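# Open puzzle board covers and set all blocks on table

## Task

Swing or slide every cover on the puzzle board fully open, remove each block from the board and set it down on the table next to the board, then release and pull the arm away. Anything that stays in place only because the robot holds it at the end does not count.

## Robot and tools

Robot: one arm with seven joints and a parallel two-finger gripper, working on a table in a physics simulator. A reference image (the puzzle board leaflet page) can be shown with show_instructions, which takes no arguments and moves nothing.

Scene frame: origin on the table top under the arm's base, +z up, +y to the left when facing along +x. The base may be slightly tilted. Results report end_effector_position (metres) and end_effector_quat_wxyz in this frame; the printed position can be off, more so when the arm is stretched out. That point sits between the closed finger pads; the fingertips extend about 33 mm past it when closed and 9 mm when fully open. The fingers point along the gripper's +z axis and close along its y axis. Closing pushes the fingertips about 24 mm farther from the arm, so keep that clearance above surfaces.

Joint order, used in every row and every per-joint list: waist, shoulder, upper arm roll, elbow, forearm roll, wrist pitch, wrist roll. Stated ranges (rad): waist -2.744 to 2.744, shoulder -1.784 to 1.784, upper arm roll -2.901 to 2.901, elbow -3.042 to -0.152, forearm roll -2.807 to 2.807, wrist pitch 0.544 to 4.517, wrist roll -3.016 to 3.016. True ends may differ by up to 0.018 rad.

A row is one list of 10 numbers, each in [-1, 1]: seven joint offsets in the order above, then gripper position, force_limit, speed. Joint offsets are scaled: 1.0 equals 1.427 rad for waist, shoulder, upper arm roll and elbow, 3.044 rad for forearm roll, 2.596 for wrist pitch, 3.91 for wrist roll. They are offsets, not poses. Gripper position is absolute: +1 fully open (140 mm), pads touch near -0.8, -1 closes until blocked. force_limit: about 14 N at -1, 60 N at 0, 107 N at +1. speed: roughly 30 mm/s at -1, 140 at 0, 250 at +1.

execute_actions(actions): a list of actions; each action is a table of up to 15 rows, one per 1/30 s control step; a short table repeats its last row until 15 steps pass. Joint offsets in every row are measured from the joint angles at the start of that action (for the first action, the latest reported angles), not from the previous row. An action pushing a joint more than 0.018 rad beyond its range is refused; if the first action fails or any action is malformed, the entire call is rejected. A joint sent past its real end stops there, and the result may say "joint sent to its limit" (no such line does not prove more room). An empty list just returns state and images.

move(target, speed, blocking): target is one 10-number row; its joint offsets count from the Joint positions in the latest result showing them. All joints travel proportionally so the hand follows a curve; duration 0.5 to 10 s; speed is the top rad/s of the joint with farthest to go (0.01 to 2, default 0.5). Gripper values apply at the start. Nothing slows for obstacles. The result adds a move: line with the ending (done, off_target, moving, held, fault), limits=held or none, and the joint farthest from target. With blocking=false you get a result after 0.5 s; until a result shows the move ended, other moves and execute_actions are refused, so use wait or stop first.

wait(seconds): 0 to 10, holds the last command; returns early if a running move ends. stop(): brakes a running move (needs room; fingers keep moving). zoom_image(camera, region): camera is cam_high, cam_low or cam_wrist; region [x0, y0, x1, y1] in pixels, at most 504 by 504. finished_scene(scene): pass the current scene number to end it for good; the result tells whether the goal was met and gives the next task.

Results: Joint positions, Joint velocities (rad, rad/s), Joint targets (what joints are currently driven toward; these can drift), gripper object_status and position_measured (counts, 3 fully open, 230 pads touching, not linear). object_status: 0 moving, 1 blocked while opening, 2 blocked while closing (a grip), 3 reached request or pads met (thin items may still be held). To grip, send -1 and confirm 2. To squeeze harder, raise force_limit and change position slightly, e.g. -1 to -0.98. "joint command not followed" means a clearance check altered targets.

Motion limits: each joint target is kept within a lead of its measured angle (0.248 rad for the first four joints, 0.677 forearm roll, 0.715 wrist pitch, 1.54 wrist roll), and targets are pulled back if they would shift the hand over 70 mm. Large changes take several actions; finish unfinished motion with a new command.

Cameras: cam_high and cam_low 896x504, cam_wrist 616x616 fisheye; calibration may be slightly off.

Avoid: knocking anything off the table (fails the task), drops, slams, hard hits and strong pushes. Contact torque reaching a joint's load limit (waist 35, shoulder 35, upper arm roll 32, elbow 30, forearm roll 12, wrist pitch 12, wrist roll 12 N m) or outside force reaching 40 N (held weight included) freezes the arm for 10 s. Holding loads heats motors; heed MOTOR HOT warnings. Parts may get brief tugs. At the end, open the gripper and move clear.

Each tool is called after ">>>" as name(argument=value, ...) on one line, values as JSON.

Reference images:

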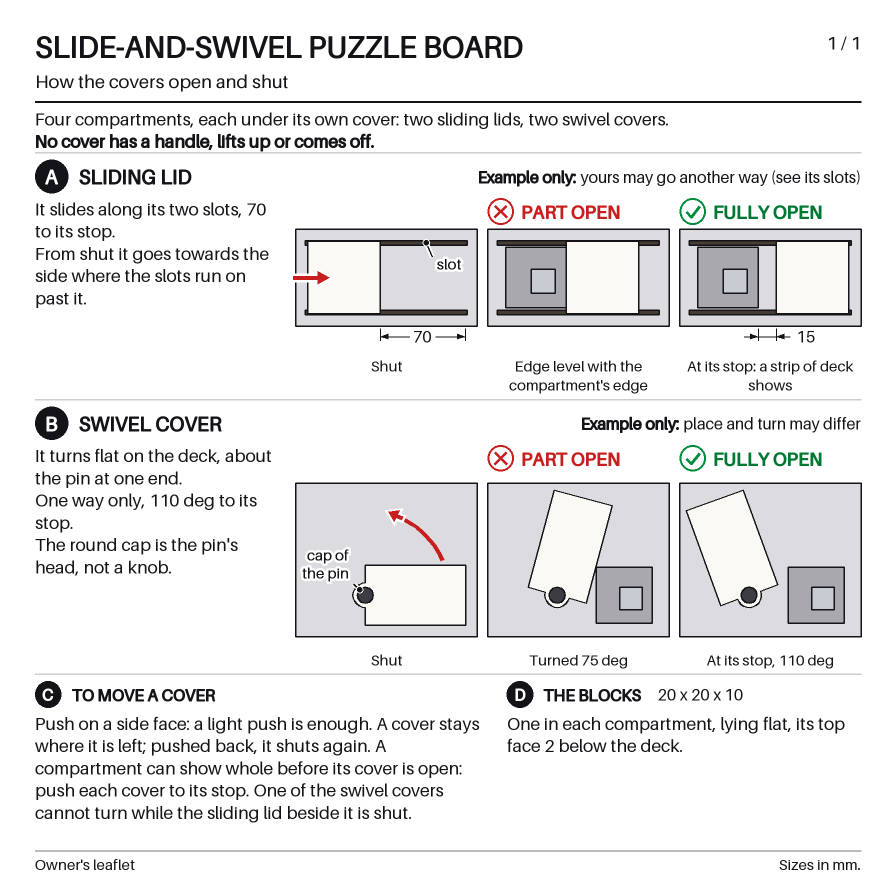

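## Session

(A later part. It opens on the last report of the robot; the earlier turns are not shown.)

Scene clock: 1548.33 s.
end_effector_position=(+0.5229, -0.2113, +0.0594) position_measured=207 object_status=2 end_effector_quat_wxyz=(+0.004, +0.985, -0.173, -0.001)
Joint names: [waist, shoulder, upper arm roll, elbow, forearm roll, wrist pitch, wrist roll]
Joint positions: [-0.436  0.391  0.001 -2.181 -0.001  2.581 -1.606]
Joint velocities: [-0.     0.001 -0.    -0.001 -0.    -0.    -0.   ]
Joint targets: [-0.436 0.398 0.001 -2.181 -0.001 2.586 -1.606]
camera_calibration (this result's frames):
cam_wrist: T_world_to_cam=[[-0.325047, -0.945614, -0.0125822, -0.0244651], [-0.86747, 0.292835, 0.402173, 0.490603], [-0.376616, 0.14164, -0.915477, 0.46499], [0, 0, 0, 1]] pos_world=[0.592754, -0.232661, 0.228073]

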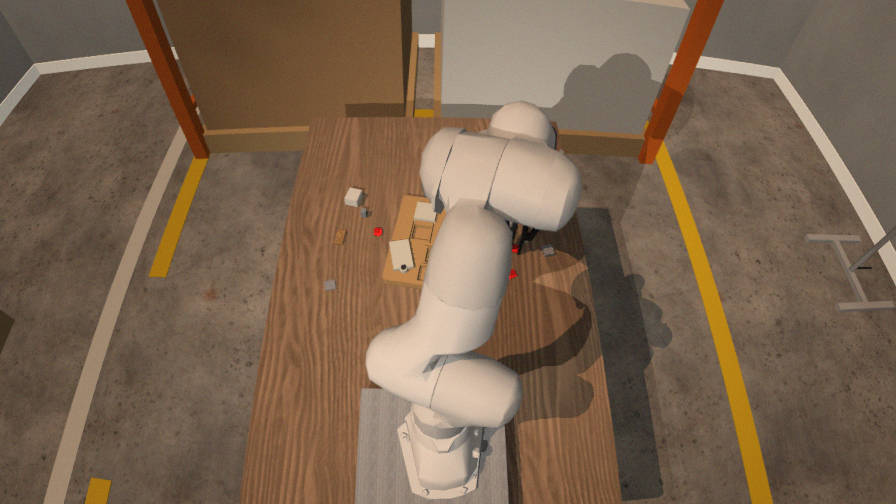

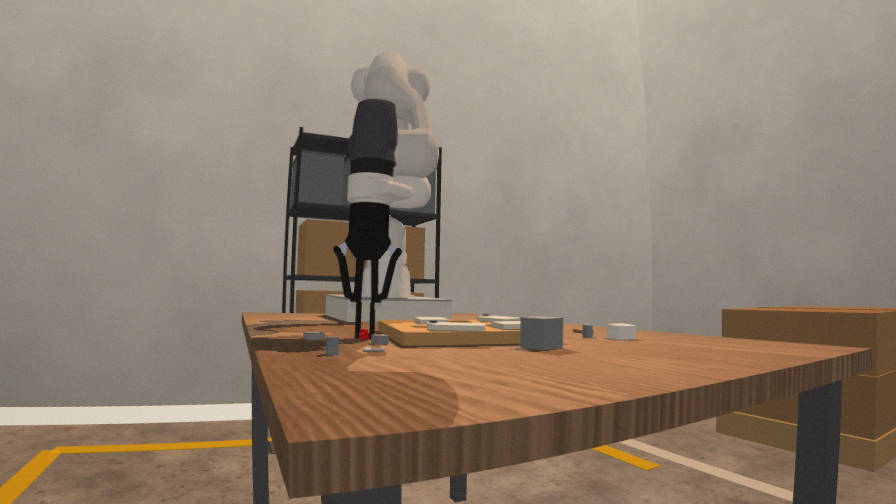

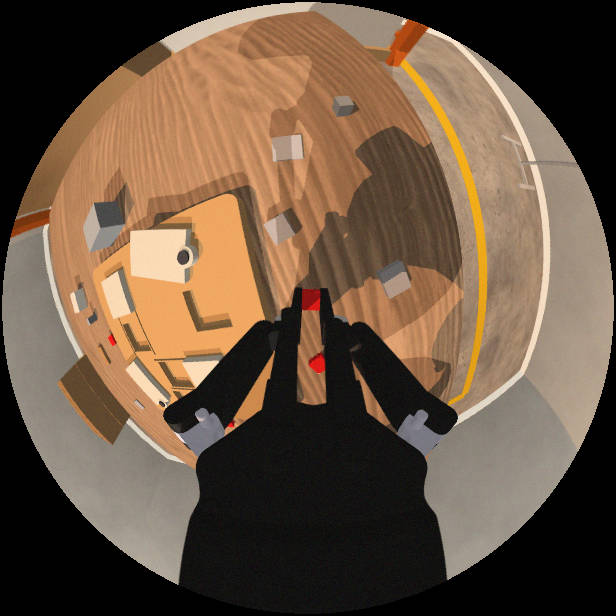

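>>> execute_actions(actions=[[[0,0,0,0,0,0,0,-0.42,-0.5,0.2],[0,0,0,0,0,0,0,-0.42,-0.5,0.2],[0,0,0,0,0,0,0,-0.42,-0.5,0.2],[0,0,0,0,0,0,0,-0.42,-0.5,0.2],[0,0,0,0,0,0,0,-0.42,-0.5,0.2],[0,0,0,0,0,-0.0015,0,-0.42,-0.5,0.2],[0,-0.002,0,0,0,-0.004,0,-0.42,-0.5,0.2],[0,-0.006,0,0,0,-0.007,0,-0.42,-0.5,0.2],[0,-0.011,0,0,0,-0.0105,0,-0.42,-0.5,0.2],[0,-0.017,0,0,0,-0.014,0,-0.42,-0.5,0.2],[0,-0.024,0,0,0,-0.018,0,-0.42,-0.5,0.2],[0,-0.031,0,0,0,-0.022,0,-0.42,-0.5,0.2],[0,-0.038,0,0,0,-0.026,0,-0.42,-0.5,0.2],[0,-0.045,0,0,0,-0.03,0,-0.42,-0.5,0.2],[0,-0.052,0,0,0,-0.034,0,-0.42,-0.5,0.2]]])

>>> move(target=[0.2,-0.575,0,-0.23,0,-0.19,0,-0.42,-0.5,0.2], speed=0.8)

Scene clock: 1560.57 s.
end_effector_position=(+0.5239, -0.2115, +0.0822) position_measured=182 object_status=3 end_effector_quat_wxyz=(+0.004, +0.985, -0.173, -0.000)
Joint names: [waist, shoulder, upper arm roll, elbow, forearm roll, wrist pitch, wrist roll]
Joint positions: [-0.436  0.343  0.001 -2.182 -0.001  2.535 -1.606]
Joint velocities: [-0.    -0.309  0.    -0.    -0.001 -0.229 -0.   ]
Joint targets: [-0.436 0.317 0.001 -2.181 -0.001 2.493 -1.606]
camera_calibration (this result's frames):
cam_wrist: T_world_to_cam=[[-0.325019, -0.945626, -0.0124384, -0.024091], [-0.868116, 0.293109, 0.400576, 0.48292], [-0.375149, 0.140993, -0.916179, 0.485404], [0, 0, 0, 1]] pos_world=[0.593499, -0.232768, 0.250972]

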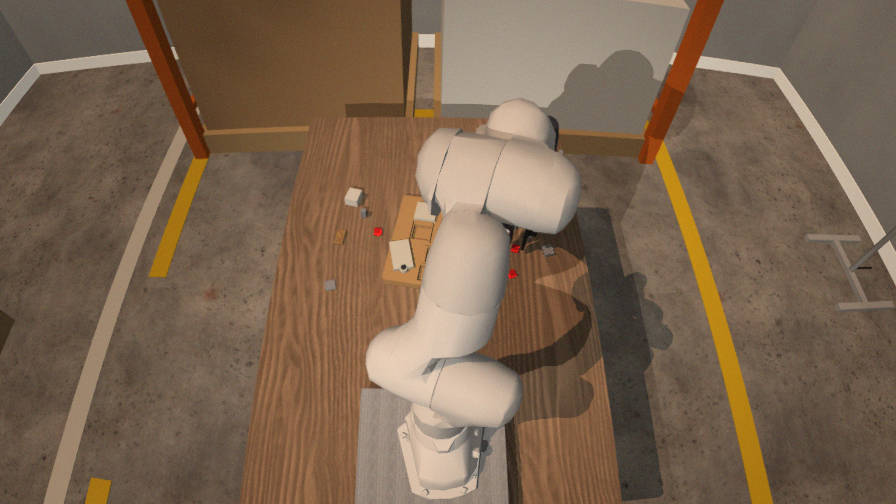

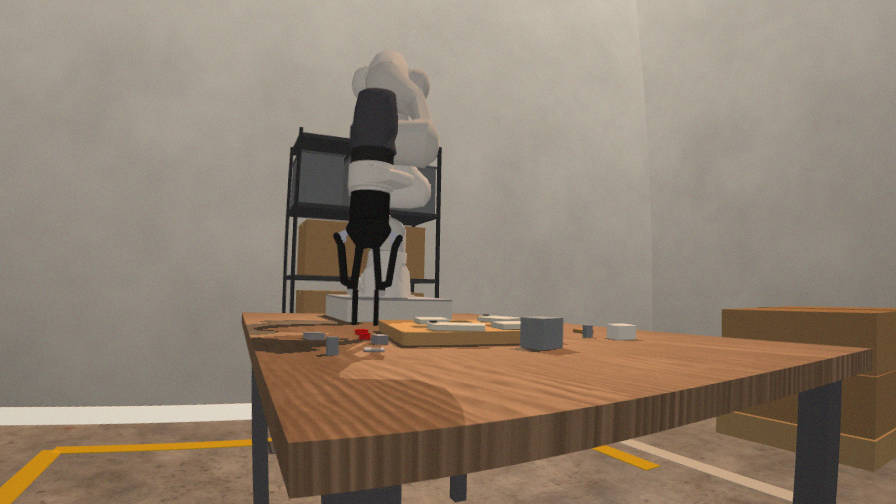

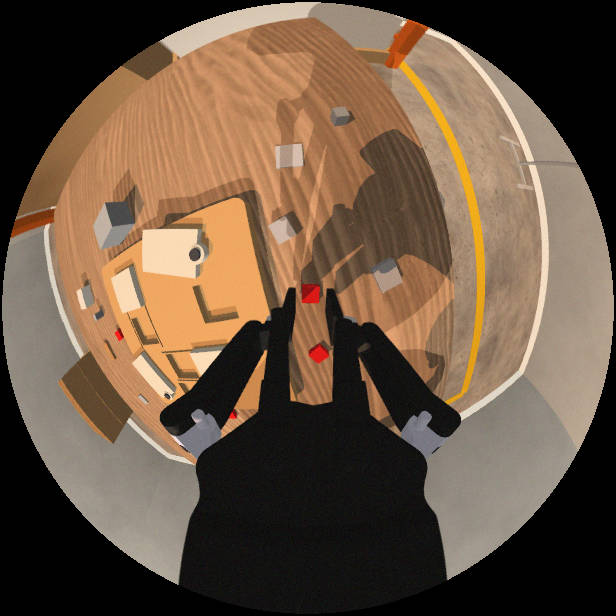

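Scene clock: 1562.47 s.
end_effector_position=(+0.4030, -0.0397, +0.3005) position_measured=182 object_status=3 end_effector_quat_wxyz=(+0.003, +0.999, -0.033, +0.001)
Joint names: [waist, shoulder, upper arm roll, elbow, forearm roll, wrist pitch, wrist roll]
Joint positions: [-0.153 -0.475  0.001 -2.507 -0.001  2.047 -1.606]
Joint velocities: [ 0.002  0.001 -0.001 -0.    -0.    -0.003 -0.   ]
Joint targets: [-0.151 -0.477 0.001 -2.510 -0.001 2.042 -1.606]
move: done; limits=none; farthest joint: the wrist pitch, 0.006 radians from its target (0.494 radians at the start)
camera_calibration (this result's frames):
cam_wrist: T_world_to_cam=[[-0.048013, -0.998742, -0.0144372, -0.0113469], [-0.916374, 0.038293, 0.398487, 0.250054], [-0.397433, 0.0323624, -0.91706, 0.620762], [0, 0, 0, 1]] pos_world=[0.475309, -0.0409973, 0.469469]

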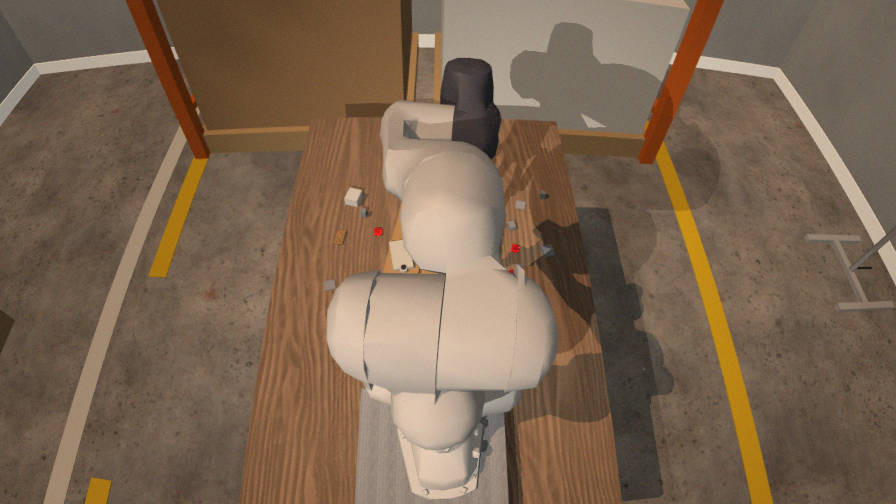

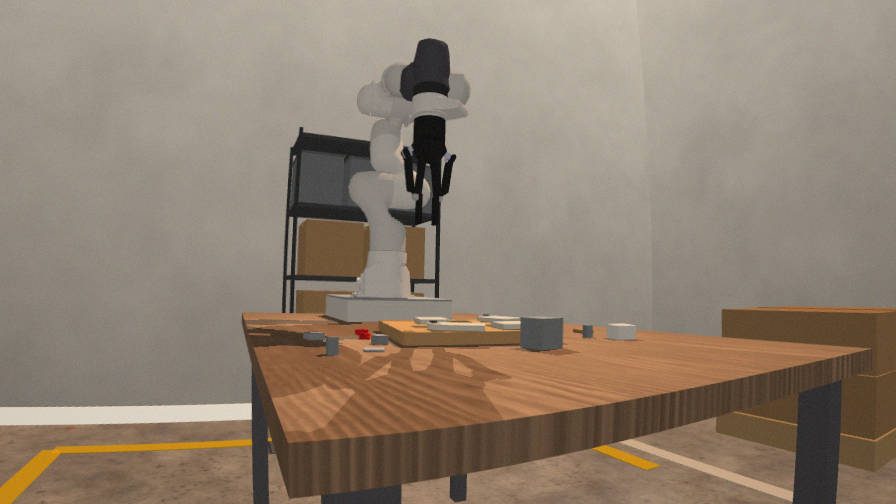

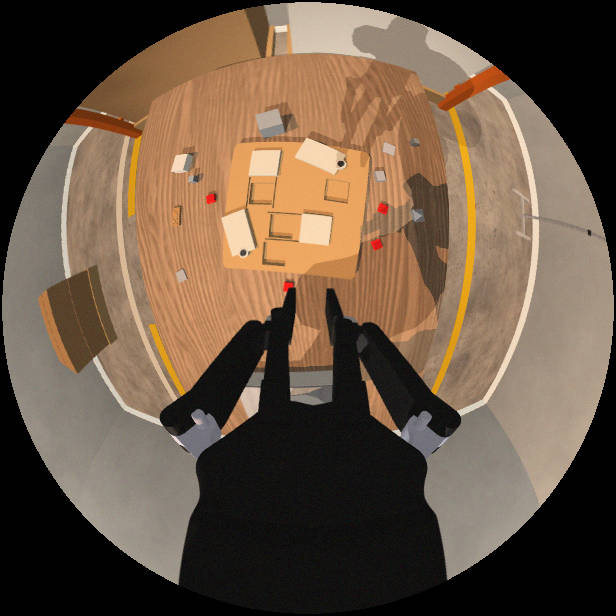

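>>> zoom_image(camera="cam_wrist", region=[200, 125, 400, 305])

>>> zoom_image(camera="cam_wrist", region=[215, 195, 345, 275])

>>> zoom_image(camera="cam_wrist", region=[235, 130, 365, 215])

Region (200, 125, 400, 305) of cam_wrist's 616x616 image, scaled by 2.520, with more detail than that image has; it fills the top 454 rows of this view, and the rest is white.

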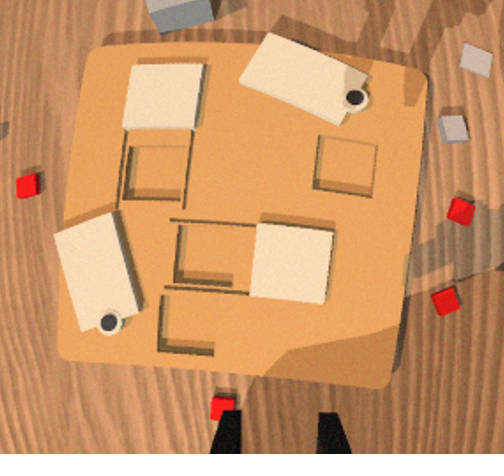

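Region (215, 195, 345, 275) of cam_wrist's 616x616 image, scaled by 3.877, with more detail than that image has; it fills the top 310 rows of this view, and the rest is white.

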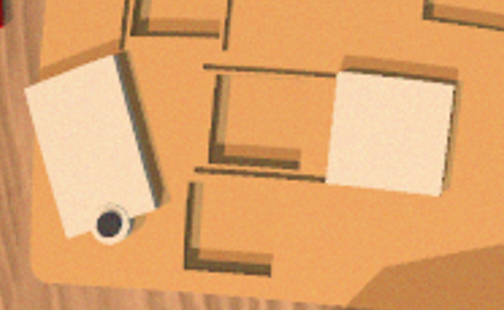

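Region (235, 130, 365, 215) of cam_wrist's 616x616 image, scaled by 3.877, with more detail than that image has; it fills the top 330 rows of this view, and the rest is white.

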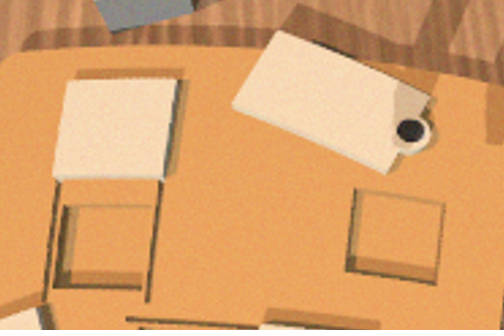

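>>> finished_scene(scene=1)

The scene is finished: the task was done.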